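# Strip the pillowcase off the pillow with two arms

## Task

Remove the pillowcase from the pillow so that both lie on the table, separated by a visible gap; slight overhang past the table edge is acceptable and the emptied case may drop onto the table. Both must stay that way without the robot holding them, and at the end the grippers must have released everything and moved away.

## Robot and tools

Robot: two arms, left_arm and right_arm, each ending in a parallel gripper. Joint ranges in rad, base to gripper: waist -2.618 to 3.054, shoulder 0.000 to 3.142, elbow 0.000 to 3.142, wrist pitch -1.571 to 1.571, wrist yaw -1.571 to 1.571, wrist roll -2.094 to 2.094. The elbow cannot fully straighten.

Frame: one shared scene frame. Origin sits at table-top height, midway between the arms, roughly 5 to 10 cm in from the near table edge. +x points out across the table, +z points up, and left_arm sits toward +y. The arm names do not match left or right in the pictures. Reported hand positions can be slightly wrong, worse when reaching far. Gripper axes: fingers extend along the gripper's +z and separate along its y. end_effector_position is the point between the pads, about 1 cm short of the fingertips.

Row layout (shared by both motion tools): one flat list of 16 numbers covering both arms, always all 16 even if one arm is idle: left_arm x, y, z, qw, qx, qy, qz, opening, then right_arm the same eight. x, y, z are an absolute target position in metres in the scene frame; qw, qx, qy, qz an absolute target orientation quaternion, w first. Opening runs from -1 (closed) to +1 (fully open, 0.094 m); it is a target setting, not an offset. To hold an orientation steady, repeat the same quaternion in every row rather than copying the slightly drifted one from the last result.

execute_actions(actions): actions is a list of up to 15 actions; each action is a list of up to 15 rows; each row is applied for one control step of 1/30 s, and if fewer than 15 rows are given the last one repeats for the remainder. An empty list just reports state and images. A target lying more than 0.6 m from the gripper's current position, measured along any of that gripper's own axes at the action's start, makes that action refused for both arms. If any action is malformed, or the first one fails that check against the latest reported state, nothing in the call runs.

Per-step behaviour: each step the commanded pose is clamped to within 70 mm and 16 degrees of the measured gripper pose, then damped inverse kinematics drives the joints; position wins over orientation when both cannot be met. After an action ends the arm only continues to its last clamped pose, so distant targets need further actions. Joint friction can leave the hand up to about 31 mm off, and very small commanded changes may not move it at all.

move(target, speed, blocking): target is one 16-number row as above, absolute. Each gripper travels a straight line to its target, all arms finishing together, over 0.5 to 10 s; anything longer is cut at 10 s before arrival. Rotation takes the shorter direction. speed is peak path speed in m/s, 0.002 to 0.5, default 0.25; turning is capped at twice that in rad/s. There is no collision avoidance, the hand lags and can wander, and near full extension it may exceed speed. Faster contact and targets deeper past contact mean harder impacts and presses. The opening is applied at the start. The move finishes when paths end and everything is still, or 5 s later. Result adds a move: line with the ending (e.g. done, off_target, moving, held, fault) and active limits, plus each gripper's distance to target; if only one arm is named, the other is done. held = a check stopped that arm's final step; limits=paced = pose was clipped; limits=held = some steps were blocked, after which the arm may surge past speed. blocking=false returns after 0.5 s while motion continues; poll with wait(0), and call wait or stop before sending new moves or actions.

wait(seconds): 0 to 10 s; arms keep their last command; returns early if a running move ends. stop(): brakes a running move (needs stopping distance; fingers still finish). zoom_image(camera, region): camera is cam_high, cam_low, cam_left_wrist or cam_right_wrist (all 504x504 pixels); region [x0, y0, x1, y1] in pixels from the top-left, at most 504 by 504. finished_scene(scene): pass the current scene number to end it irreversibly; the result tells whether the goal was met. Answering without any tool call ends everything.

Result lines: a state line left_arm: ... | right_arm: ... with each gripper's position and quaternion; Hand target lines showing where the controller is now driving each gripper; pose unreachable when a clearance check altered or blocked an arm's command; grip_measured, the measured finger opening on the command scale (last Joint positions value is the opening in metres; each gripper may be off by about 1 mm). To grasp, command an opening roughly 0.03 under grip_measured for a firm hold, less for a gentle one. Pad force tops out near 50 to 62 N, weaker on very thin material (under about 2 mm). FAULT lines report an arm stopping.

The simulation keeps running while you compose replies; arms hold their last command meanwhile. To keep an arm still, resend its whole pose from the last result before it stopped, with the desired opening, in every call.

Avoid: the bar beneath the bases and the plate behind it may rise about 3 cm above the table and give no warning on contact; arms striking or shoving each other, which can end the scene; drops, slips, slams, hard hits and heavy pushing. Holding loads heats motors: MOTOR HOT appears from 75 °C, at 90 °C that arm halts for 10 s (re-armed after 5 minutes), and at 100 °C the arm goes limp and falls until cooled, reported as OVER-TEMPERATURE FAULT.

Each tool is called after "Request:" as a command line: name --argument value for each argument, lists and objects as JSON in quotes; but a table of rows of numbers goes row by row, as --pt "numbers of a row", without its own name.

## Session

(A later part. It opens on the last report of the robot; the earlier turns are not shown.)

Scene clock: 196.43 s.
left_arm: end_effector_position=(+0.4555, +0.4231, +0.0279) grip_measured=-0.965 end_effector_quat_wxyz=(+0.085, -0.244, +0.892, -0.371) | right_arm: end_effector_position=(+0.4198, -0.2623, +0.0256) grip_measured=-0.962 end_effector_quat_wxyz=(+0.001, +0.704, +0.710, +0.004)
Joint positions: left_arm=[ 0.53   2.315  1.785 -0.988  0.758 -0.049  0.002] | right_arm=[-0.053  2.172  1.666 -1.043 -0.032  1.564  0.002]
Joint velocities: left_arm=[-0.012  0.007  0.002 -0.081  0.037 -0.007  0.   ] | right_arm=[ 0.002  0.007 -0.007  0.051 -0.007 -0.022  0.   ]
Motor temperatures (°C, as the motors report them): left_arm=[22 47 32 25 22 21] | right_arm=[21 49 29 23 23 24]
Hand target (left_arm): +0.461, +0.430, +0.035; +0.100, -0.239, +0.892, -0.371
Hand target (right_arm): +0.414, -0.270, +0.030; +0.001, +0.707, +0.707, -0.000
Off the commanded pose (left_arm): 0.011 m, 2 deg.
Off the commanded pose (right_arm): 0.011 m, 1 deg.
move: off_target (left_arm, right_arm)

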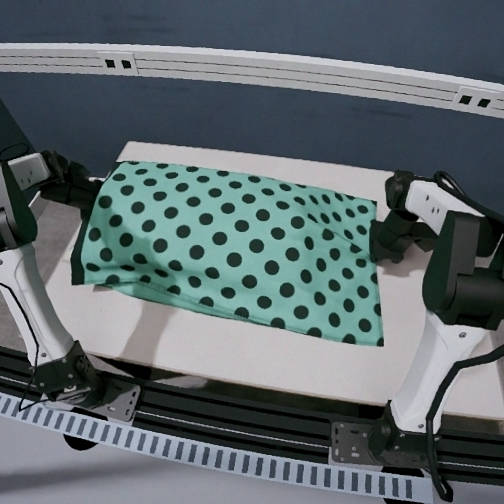

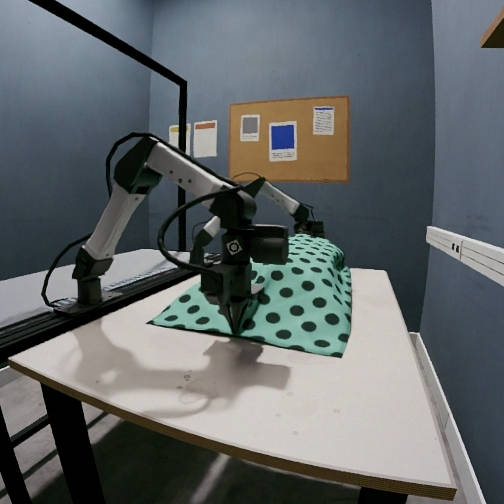

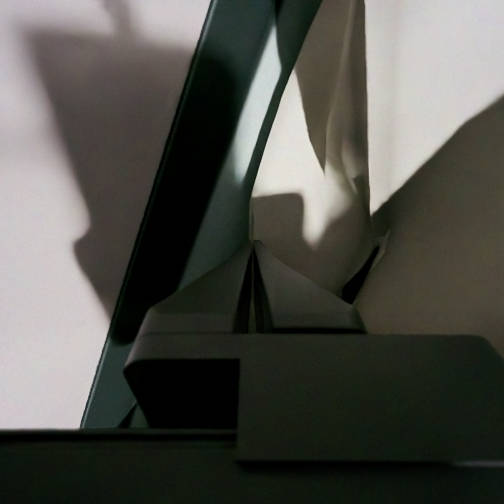

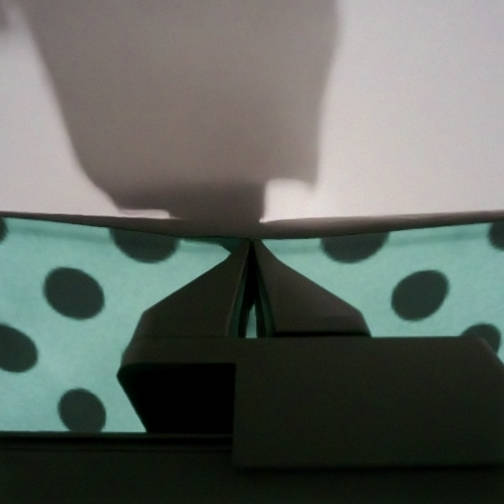

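Request:
zoom_image --camera "cam_high" --region '[0,130,220,320]'

Region (0, 130, 220, 320) of cam_high's 504x504 image, scaled by 2.291, with more detail than that image has; it fills the top 435 rows of this view, and the rest is white.

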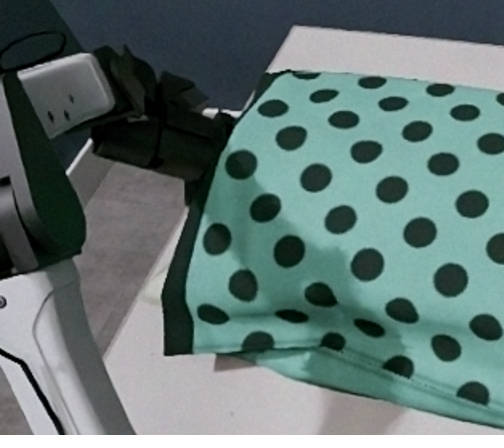

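Request:
move --target '[0.46,0.43,0.035,0.099,-0.239,0.892,-0.370,-1, 0.40,-0.40,0.04,0,0.707,0.707,0,-1]' --speed 0.05

Scene clock: 199.93 s.
left_arm: end_effector_position=(+0.4547, +0.4226, +0.0278) grip_measured=-0.965 end_effector_quat_wxyz=(+0.084, -0.243, +0.892, -0.371) | right_arm: end_effector_position=(+0.3984, -0.3787, +0.0380) grip_measured=-0.962 end_effector_quat_wxyz=(-0.019, +0.701, +0.712, +0.018)
Joint positions: left_arm=[ 0.53   2.316  1.785 -0.993  0.758 -0.045  0.002] | right_arm=[-0.359  2.172  1.7   -1.113 -0.079  1.248  0.002]
Joint velocities: left_arm=[-0.007  0.002  0.002 -0.007 -0.007 -0.022 -0.001] | right_arm=[-0.002 -0.007 -0.032  0.007 -0.007 -0.081 -0.001]
Motor temperatures (°C, as the motors report them): left_arm=[22 47 32 24 22 21] | right_arm=[21 49 29 23 23 24]
Hand target (left_arm): +0.460, +0.430, +0.035; +0.099, -0.239, +0.892, -0.370
Hand target (right_arm): +0.400, -0.400, +0.040; +0.001, +0.707, +0.707, -0.000
Off the commanded pose (left_arm): 0.012 m, 2 deg.
Off the commanded pose (right_arm): 0.021 m, 3 deg.
move: off_target (left_arm, right_arm)

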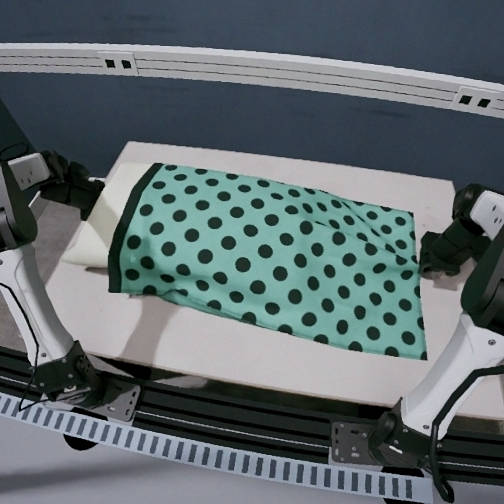

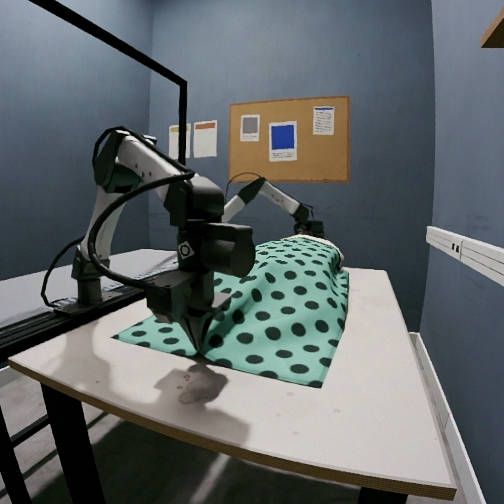

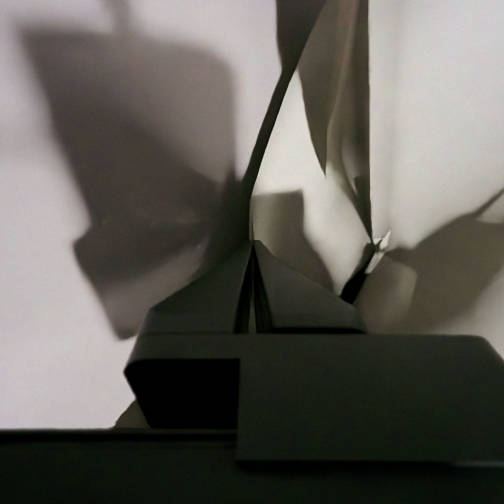

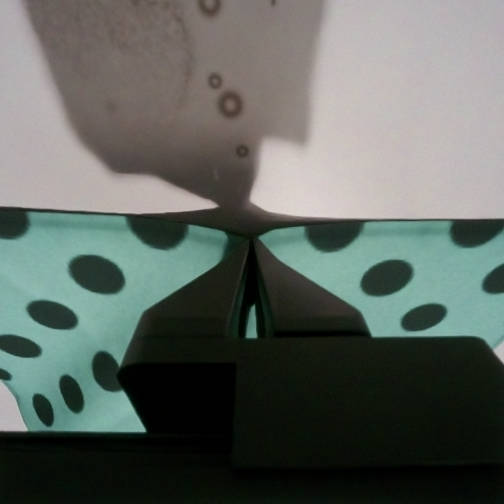

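Request:
move --target '[0.45,0.48,0.04,0.099,-0.239,0.892,-0.370,-1, 0.37,-0.55,0.10,0,0.707,0.707,0,-1]' --speed 0.06

Scene clock: 204.97 s.
left_arm: end_effector_position=(+0.4473, +0.4738, +0.0323) grip_measured=-0.965 end_effector_quat_wxyz=(+0.087, -0.242, +0.893, -0.370) | right_arm: end_effector_position=(+0.3729, -0.5327, +0.0982) grip_measured=-0.962 end_effector_quat_wxyz=(-0.013, +0.703, +0.711, +0.014)
Joint positions: left_arm=[ 0.635  2.421  1.997 -1.192  0.758  0.098  0.002] | right_arm=[-0.7    2.392  2.294 -1.5   -0.061  0.911  0.002]
Joint velocities: left_arm=[-0.002  0.007  0.002 -0.007  0.022 -0.037  0.001] | right_arm=[-0.002 -0.002  0.012  0.081 -0.037 -0.007 -0.   ]
Motor temperatures (°C, as the motors report them): left_arm=[22 48 33 24 22 21] | right_arm=[21 49 30 23 23 24]
Hand target (left_arm): +0.451, +0.480, +0.040; +0.100, -0.239, +0.892, -0.371
Hand target (right_arm): +0.369, -0.549, +0.101; +0.002, +0.707, +0.707, -0.001
Off the commanded pose (left_arm): 0.010 m, 1 deg.
Off the commanded pose (right_arm): 0.018 m, 2 deg.
move: off_target (right_arm)

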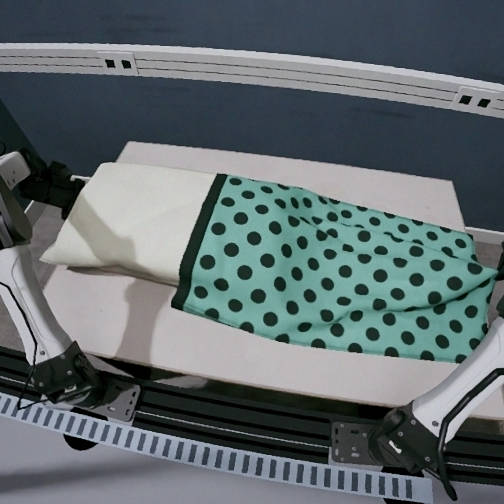

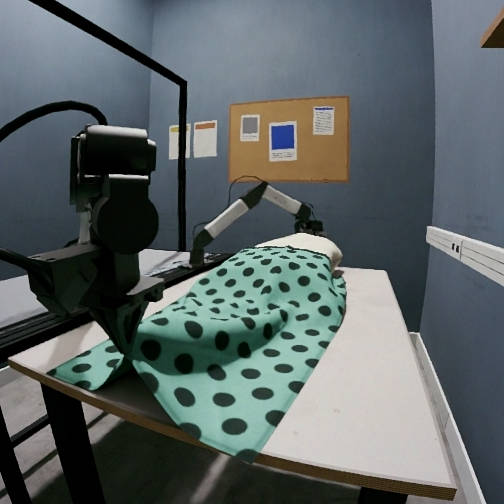

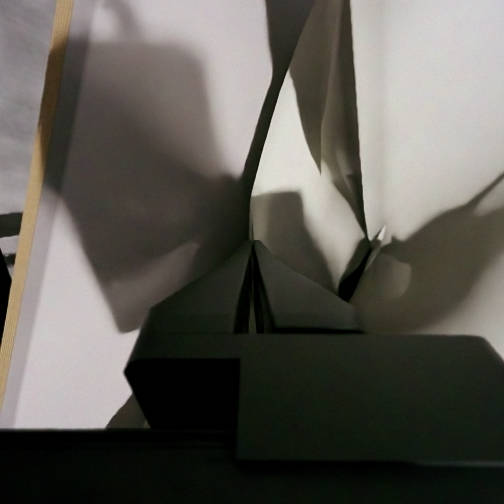

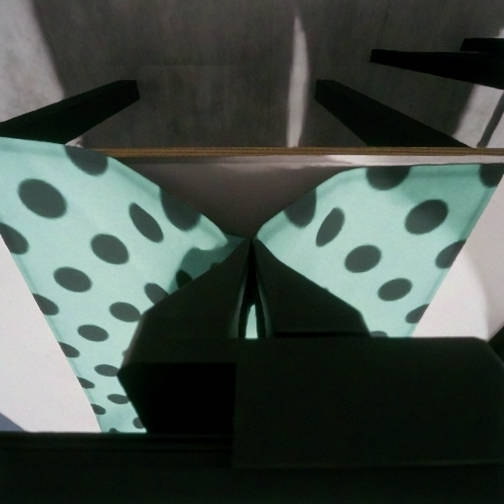

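Request:
execute_actions --actions '[]'

Scene clock: 205.53 s.
left_arm: end_effector_position=(+0.4472, +0.4737, +0.0323) grip_measured=-0.965 end_effector_quat_wxyz=(+0.086, -0.242, +0.893, -0.370) | right_arm: end_effector_position=(+0.3724, -0.5326, +0.0983) grip_measured=-0.962 end_effector_quat_wxyz=(-0.014, +0.703, +0.711, +0.013)
Joint positions: left_arm=[ 0.635  2.421  1.997 -1.192  0.758  0.098  0.002] | right_arm=[-0.7    2.392  2.294 -1.503 -0.06   0.91   0.002]
Joint velocities: left_arm=[ 0.002 -0.007 -0.012 -0.051 -0.037 -0.066 -0.   ] | right_arm=[-0.002 -0.007  0.017 -0.051 -0.007  0.022  0.   ]
Motor temperatures (°C, as the motors report them): left_arm=[22 48 33 24 22 21] | right_arm=[21 50 30 23 23 24]
Hand target (left_arm): +0.451, +0.480, +0.040; +0.100, -0.239, +0.892, -0.371
Hand target (right_arm): +0.369, -0.549, +0.101; +0.002, +0.707, +0.707, -0.001
Off the commanded pose (left_arm): 0.010 m, 1 deg.
Off the commanded pose (right_arm): 0.018 m, 2 deg.

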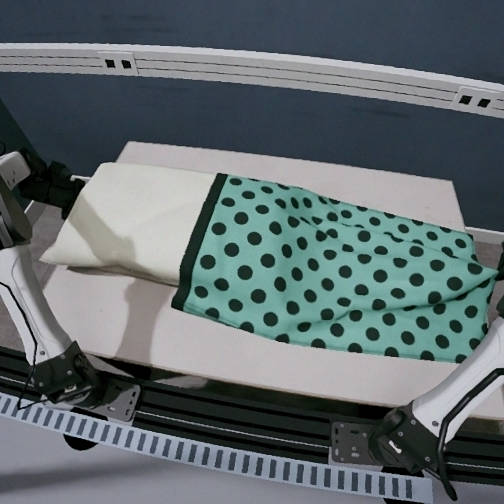

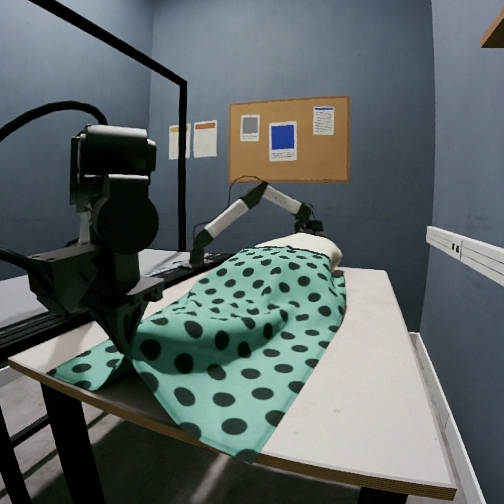

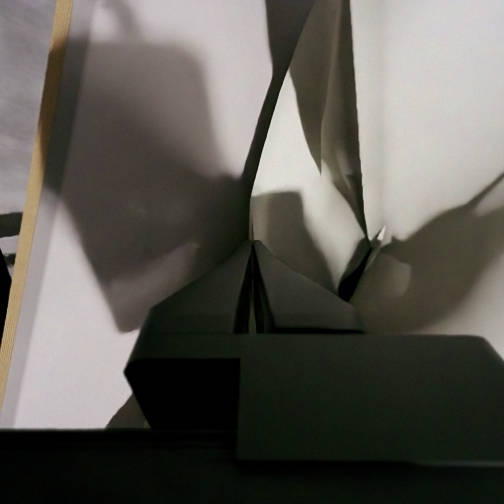

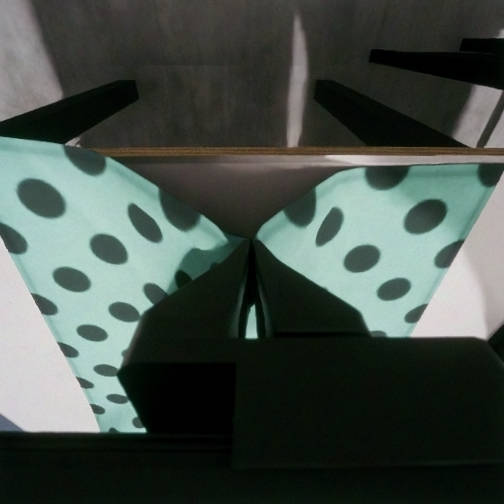

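Request:
move --target '[0.45,0.48,0.04,0.099,-0.239,0.892,-0.370,-1, 0.35,-0.70,0.15,0.183,0.683,0.683,-0.183,-1]' --speed 0.06

Scene clock: 211.27 s.
left_arm: end_effector_position=(+0.4472, +0.4737, +0.0323) grip_measured=-0.965 end_effector_quat_wxyz=(+0.087, -0.242, +0.893, -0.370) | right_arm: end_effector_position=(+0.3525, -0.6839, +0.1460) grip_measured=-0.962 end_effector_quat_wxyz=(+0.166, +0.679, +0.694, -0.173)
Joint positions: left_arm=[ 0.635  2.421  1.997 -1.193  0.758  0.1    0.002] | right_arm=[-0.831  2.435  2.459 -1.257  0.314  0.719  0.002]
Joint velocities: left_arm=[-0.022 -0.007  0.007  0.022 -0.037 -0.022  0.   ] | right_arm=[-0.017 -0.002  0.012 -0.007 -0.022  0.037  0.   ]
Motor temperatures (°C, as the motors report them): left_arm=[22 49 33 24 22 21] | right_arm=[21 50 31 23 23 24]
Hand target (left_arm): +0.450, +0.480, +0.040; +0.099, -0.239, +0.892, -0.370
Hand target (right_arm): +0.349, -0.699, +0.150; +0.182, +0.682, +0.684, -0.186
Off the commanded pose (left_arm): 0.010 m, 1 deg.
Off the commanded pose (right_arm): 0.017 m, 3 deg.
move: off_target (right_arm)

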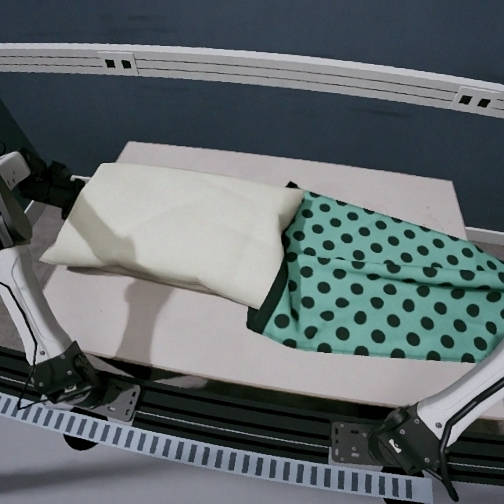

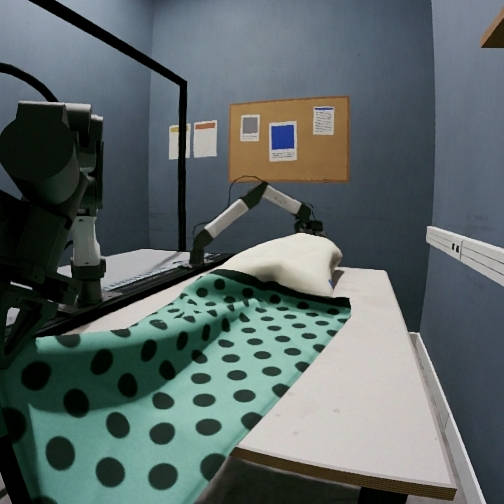

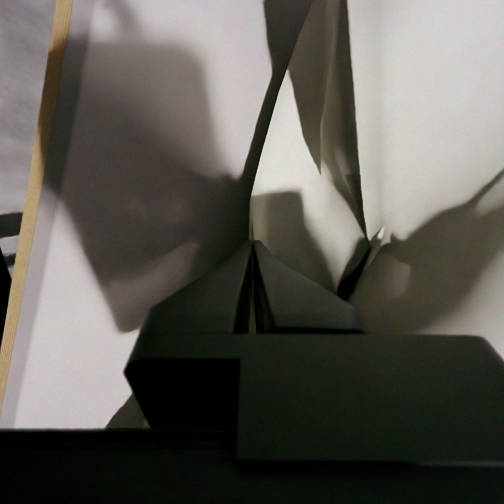

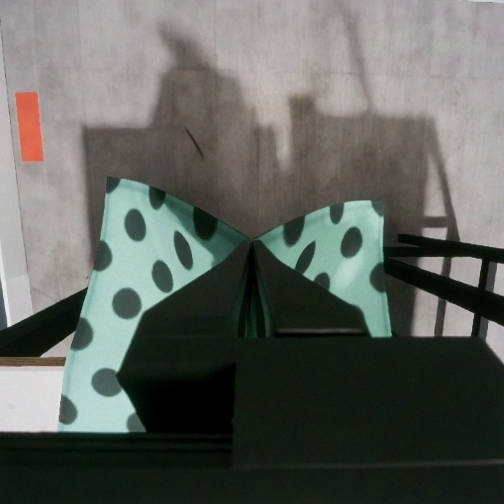

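Request:
move --target '[0.45,0.48,0.04,0.099,-0.239,0.892,-0.370,-1, 0.31,-0.81,0.19,0.271,0.653,0.653,-0.271,-1]' --speed 0.07

Scene clock: 214.23 s.
left_arm: end_effector_position=(+0.4472, +0.4737, +0.0322) grip_measured=-0.965 end_effector_quat_wxyz=(+0.087, -0.242, +0.893, -0.370) | right_arm: end_effector_position=(+0.3178, -0.8024, +0.1862) grip_measured=-0.962 end_effector_quat_wxyz=(+0.270, +0.649, +0.660, -0.263)
Joint positions: left_arm=[ 0.635  2.421  1.997 -1.193  0.757  0.1    0.002] | right_arm=[-0.991  2.604  2.769 -1.084  0.392  0.488  0.002]
Joint velocities: left_arm=[-0.002 -0.002 -0.002 -0.051 -0.007 -0.022 -0.   ] | right_arm=[ 0.017  0.027  0.037 -0.081 -0.022 -0.037  0.   ]
Motor temperatures (°C, as the motors report them): left_arm=[22 50 33 24 22 21] | right_arm=[21 51 32 24 23 24]
Hand target (left_arm): +0.450, +0.480, +0.040; +0.099, -0.239, +0.892, -0.370
Hand target (right_arm): +0.310, -0.809, +0.190; +0.272, +0.652, +0.653, -0.273
Off the commanded pose (left_arm): 0.010 m, 1 deg.
Off the commanded pose (right_arm): 0.012 m, 1 deg.
move: off_target (right_arm)

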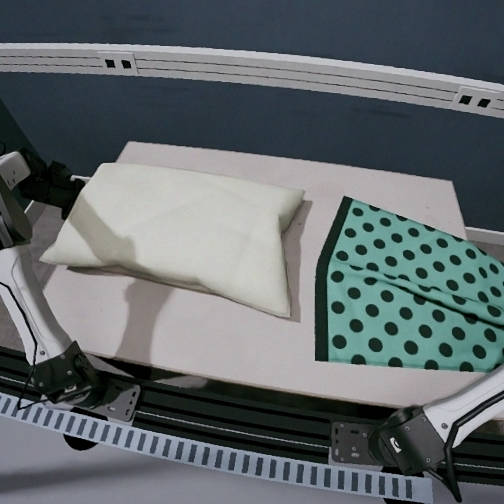

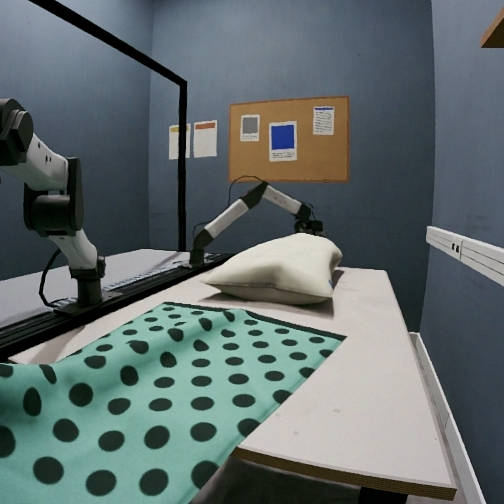

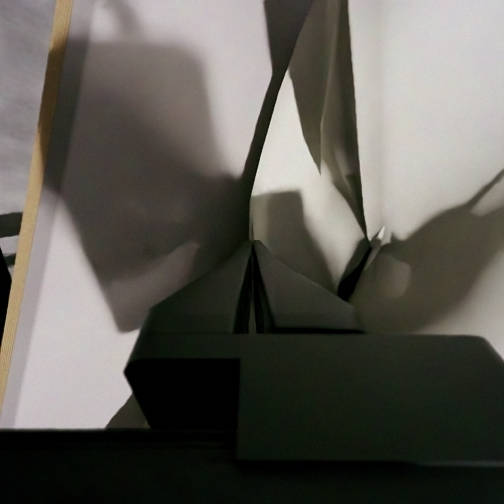

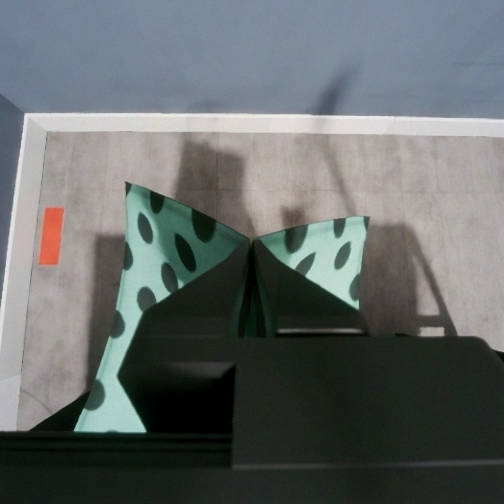

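Request:
move --target '[0.45,0.48,0.04,0.099,-0.239,0.892,-0.370,-0.2, 0.36,-0.52,0.22,0.09,0.70,0.70,-0.09,-1]' --speed 0.2

Request:
move --target '[0.42,0.52,0.09,0.099,-0.239,0.892,-0.370,-0.2, 0.37,-0.30,0.10,0,0.707,0.707,0,-1]' --speed 0.15

Scene clock: 216.53 s.
left_arm: end_effector_position=(+0.4463, +0.4761, +0.0321) grip_measured=-0.203 end_effector_quat_wxyz=(+0.087, -0.244, +0.892, -0.369) | right_arm: end_effector_position=(+0.3630, -0.5228, +0.2164) grip_measured=-0.962 end_effector_quat_wxyz=(+0.120, +0.694, +0.705, -0.087)
Joint positions: left_arm=[ 0.64   2.421  1.997 -1.193  0.757  0.1    0.037] | right_arm=[-0.606  2.156  2.35  -1.57   0.193  0.986  0.002]
Joint velocities: left_arm=[ 0.002 -0.007 -0.002 -0.007 -0.037 -0.081 -0.001] | right_arm=[-0.007 -0.002 -0.002 -0.022  0.022 -0.007  0.001]
Motor temperatures (°C, as the motors report them): left_arm=[22 50 33 24 22 21] | right_arm=[21 52 32 24 23 24]
Hand target (left_arm): +0.450, +0.480, +0.040; +0.099, -0.239, +0.892, -0.370
Hand target (right_arm): +0.359, -0.520, +0.218; +0.117, +0.698, +0.701, -0.082
Off the commanded pose (left_arm): 0.010 m, 1 deg.
Off the commanded pose (right_arm): 0.005 m, 4 deg.
joint sent to its limit (right arm) — the command would take joint 4 (wrist pitch) past its lower limit, so that joint was sent only as far as its limit.
move: off_target (right_arm)

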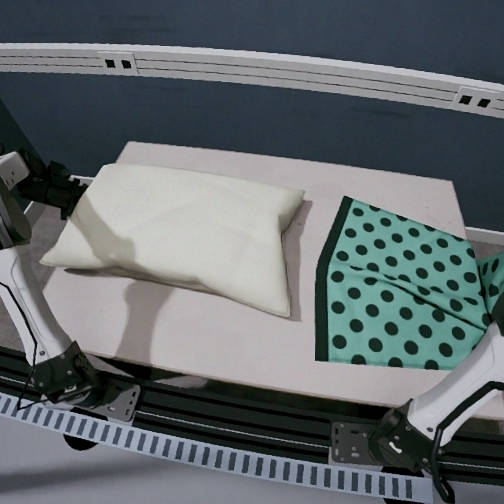

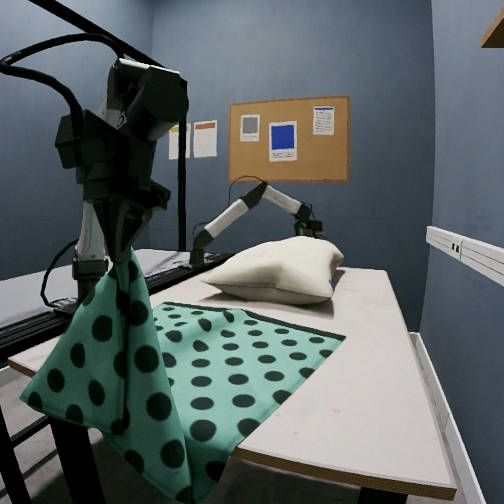

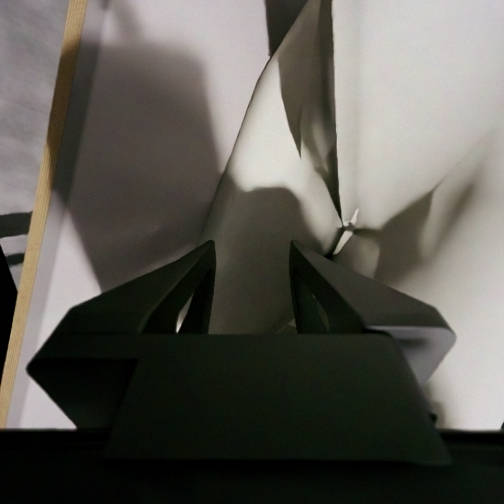

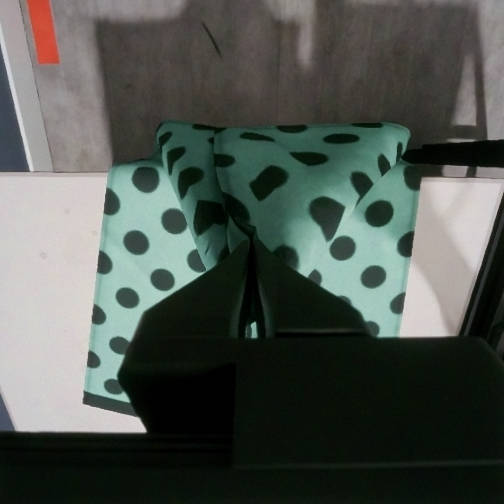

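Scene clock: 218.73 s.
left_arm: end_effector_position=(+0.4213, +0.5193, +0.0869) grip_measured=-0.203 end_effector_quat_wxyz=(+0.097, -0.242, +0.892, -0.370) | right_arm: end_effector_position=(+0.3716, -0.3031, +0.0967) grip_measured=-0.962 end_effector_quat_wxyz=(-0.004, +0.705, +0.710, -0.008)
Joint positions: left_arm=[ 0.748  2.439  2.247 -1.506  0.757  0.244  0.037] | right_arm=[-0.164  1.964  1.631 -1.245 -0.022  1.453  0.002]
Joint velocities: left_arm=[-0.002 -0.002 -0.007 -0.066  0.066  0.037 -0.   ] | right_arm=[-0.002  0.012 -0.002 -0.007  0.037  0.037 -0.   ]
Motor temperatures (°C, as the motors report them): left_arm=[22 50 34 24 22 21] | right_arm=[21 52 32 24 23 24]
Hand target (left_arm): +0.422, +0.521, +0.090; +0.100, -0.239, +0.892, -0.371
Hand target (right_arm): +0.371, -0.300, +0.100; -0.001, +0.707, +0.707, +0.002
Off the commanded pose (left_arm): 0.003 m, 0 deg.
Off the commanded pose (right_arm): 0.005 m, 1 deg.
move: done

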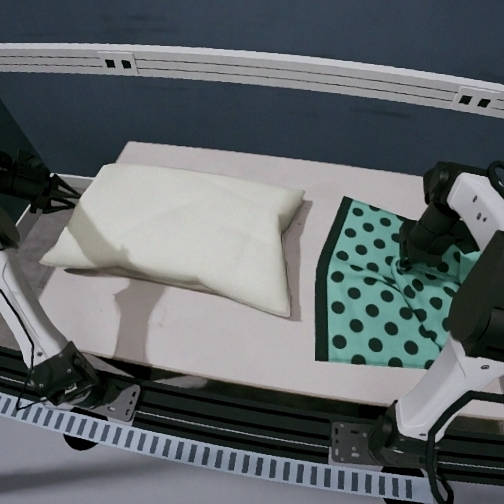

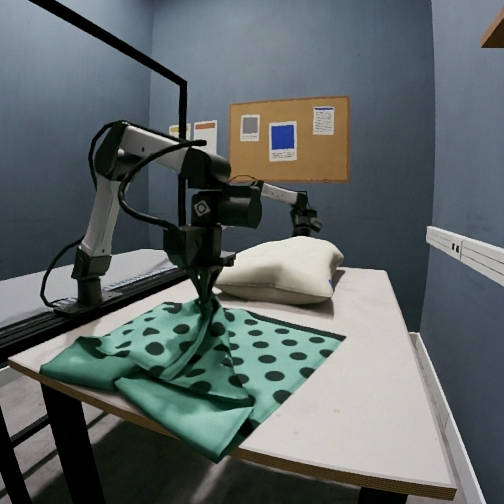

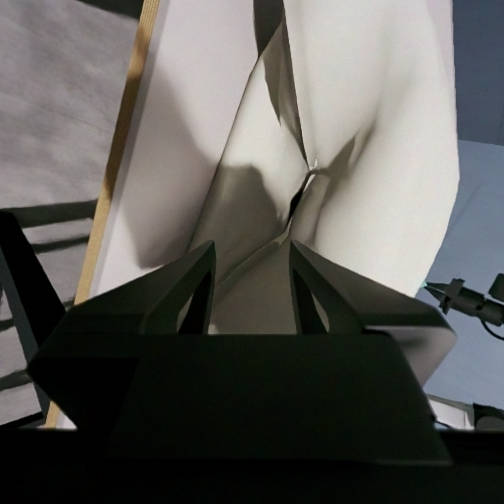

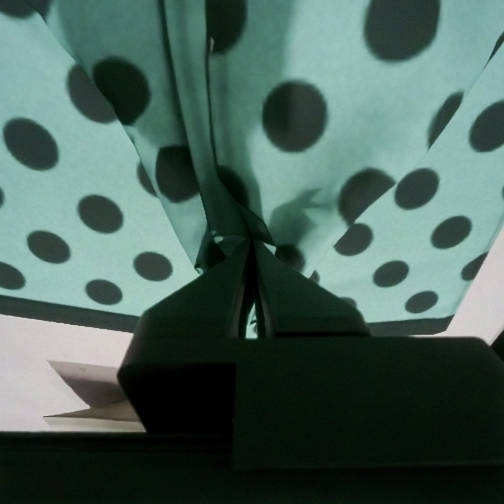

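Folded onto the table. Lower, release, retreat.

Request:
move --target '[0.36,0.50,0.16,0.099,-0.239,0.892,-0.370,-0.2, 0.37,-0.31,0.05,0,0.707,0.707,0,-0.2]' --speed 0.15

Request:
move --target '[0.22,0.40,0.28,0,0,1,0,0.5, 0.25,-0.36,0.22,0,0.259,0.966,0,0.5]' --speed 0.2

Scene clock: 220.07 s.
left_arm: end_effector_position=(+0.3662, +0.5032, +0.1588) grip_measured=-0.203 end_effector_quat_wxyz=(+0.121, -0.248, +0.891, -0.360) | right_arm: end_effector_position=(+0.3733, -0.3044, +0.0564) grip_measured=-0.202 end_effector_quat_wxyz=(+0.006, +0.703, +0.711, +0.001)
Joint positions: left_arm=[ 0.806  2.119  1.986 -1.55   0.757  0.285  0.037] | right_arm=[-0.164  1.973  1.482 -1.059 -0.023  1.45   0.037]
Joint velocities: left_arm=[-0.007 -0.007 -0.002 -0.051 -0.007  0.022 -0.   ] | right_arm=[ 0.012  0.002 -0.017  0.095 -0.037 -0.037 -0.001]
Motor temperatures (°C, as the motors report them): left_arm=[22 51 34 24 22 21] | right_arm=[21 52 32 24 23 24]
Hand target (left_arm): +0.361, +0.501, +0.161; +0.118, -0.247, +0.891, -0.362
Hand target (right_arm): +0.371, -0.310, +0.050; +0.000, +0.707, +0.707, -0.000
Off the commanded pose (left_arm): 0.007 m, 3 deg.
Off the commanded pose (right_arm): 0.009 m, 1 deg.
joint sent to its limit (left arm) — the command would take joint 4 (wrist pitch) past its lower limit, so that joint was sent only as far as its limit.
move: off_target (left_arm)

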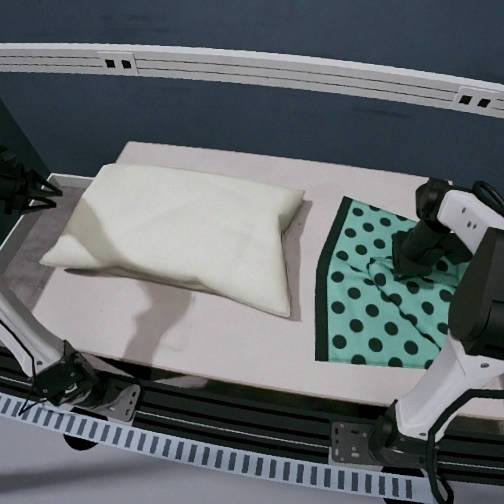

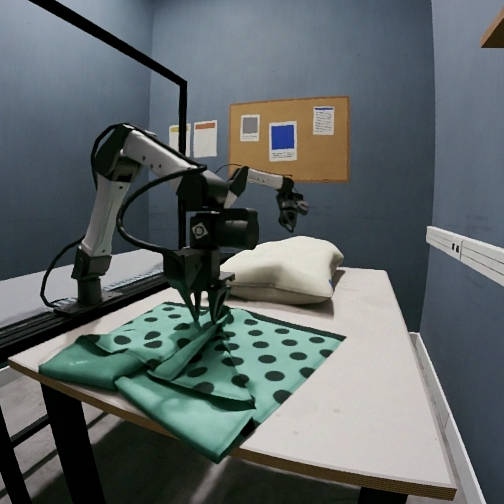

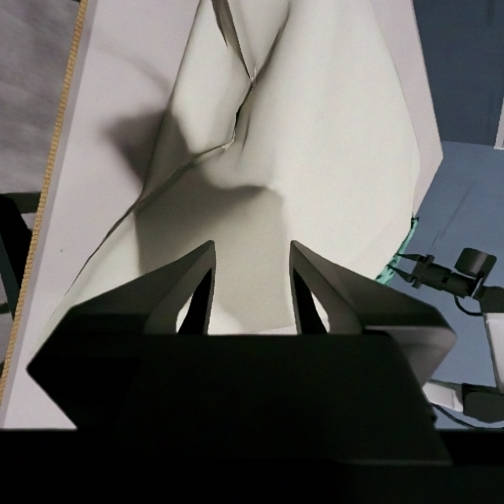

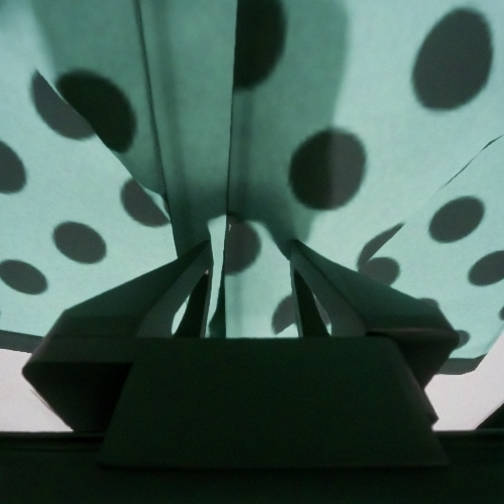

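Scene clock: 223.23 s.
left_arm: end_effector_position=(+0.2280, +0.4037, +0.2844) grip_measured=+0.498 end_effector_quat_wxyz=(+0.172, -0.003, +0.984, +0.056) | right_arm: end_effector_position=(+0.2504, -0.3578, +0.2130) grip_measured=+0.498 end_effector_quat_wxyz=(+0.020, +0.257, +0.966, -0.006)
Joint positions: left_arm=[ 0.359  1.227  1.619 -1.556 -0.028  0.321  0.07 ] | right_arm=[-0.436  1.535  1.574 -1.566 -0.023  0.139  0.07 ]
Joint velocities: left_arm=[-0.012  0.002 -0.012  0.081 -0.022  0.022 -0.   ] | right_arm=[-0.017  0.002 -0.002 -0.022 -0.081 -0.081  0.   ]
Motor temperatures (°C, as the motors report them): left_arm=[22 50 33 24 22 21] | right_arm=[21 51 32 24 23 24]
Hand target (left_arm): +0.223, +0.401, +0.281; +0.167, -0.001, +0.984, +0.057
Hand target (right_arm): +0.248, -0.359, +0.219; +0.027, +0.259, +0.966, -0.004
Off the commanded pose (left_arm): 0.010 m, 21 deg; orientation clipped at the last step of the last action.
Off the commanded pose (right_arm): 0.007 m, 2 deg.
joint sent to its limit (left arm) — the command would take joint 4 (wrist pitch) past its lower limit, so that joint was sent only as far as its limit.
joint sent to its limit (right arm) — the command would take joint 4 (wrist pitch) past its lower limit, so that joint was sent only as far as its limit.
move: off_target (left_arm); limits=paced

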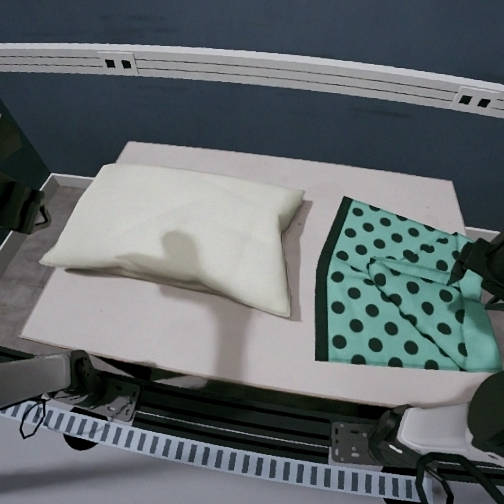

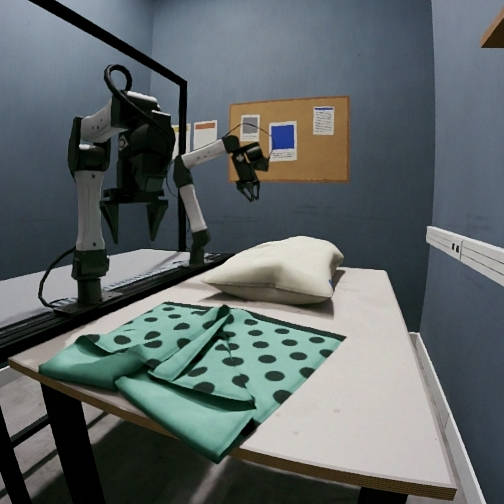

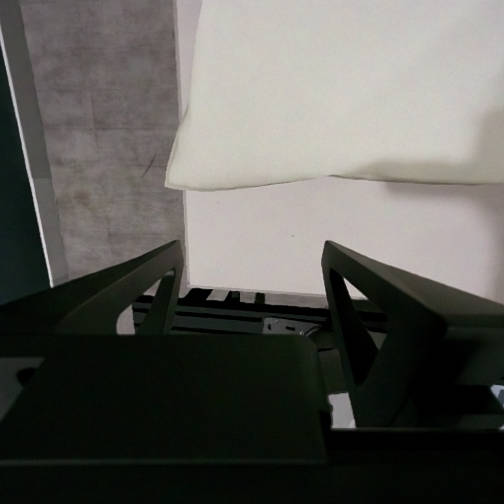

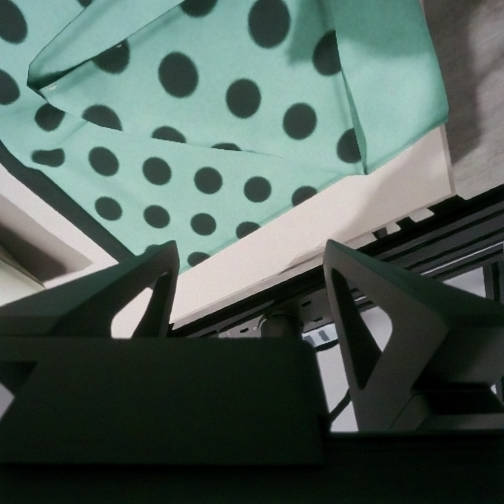

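Request:
finished_scene --scene 1

The scene is finished: the task was done.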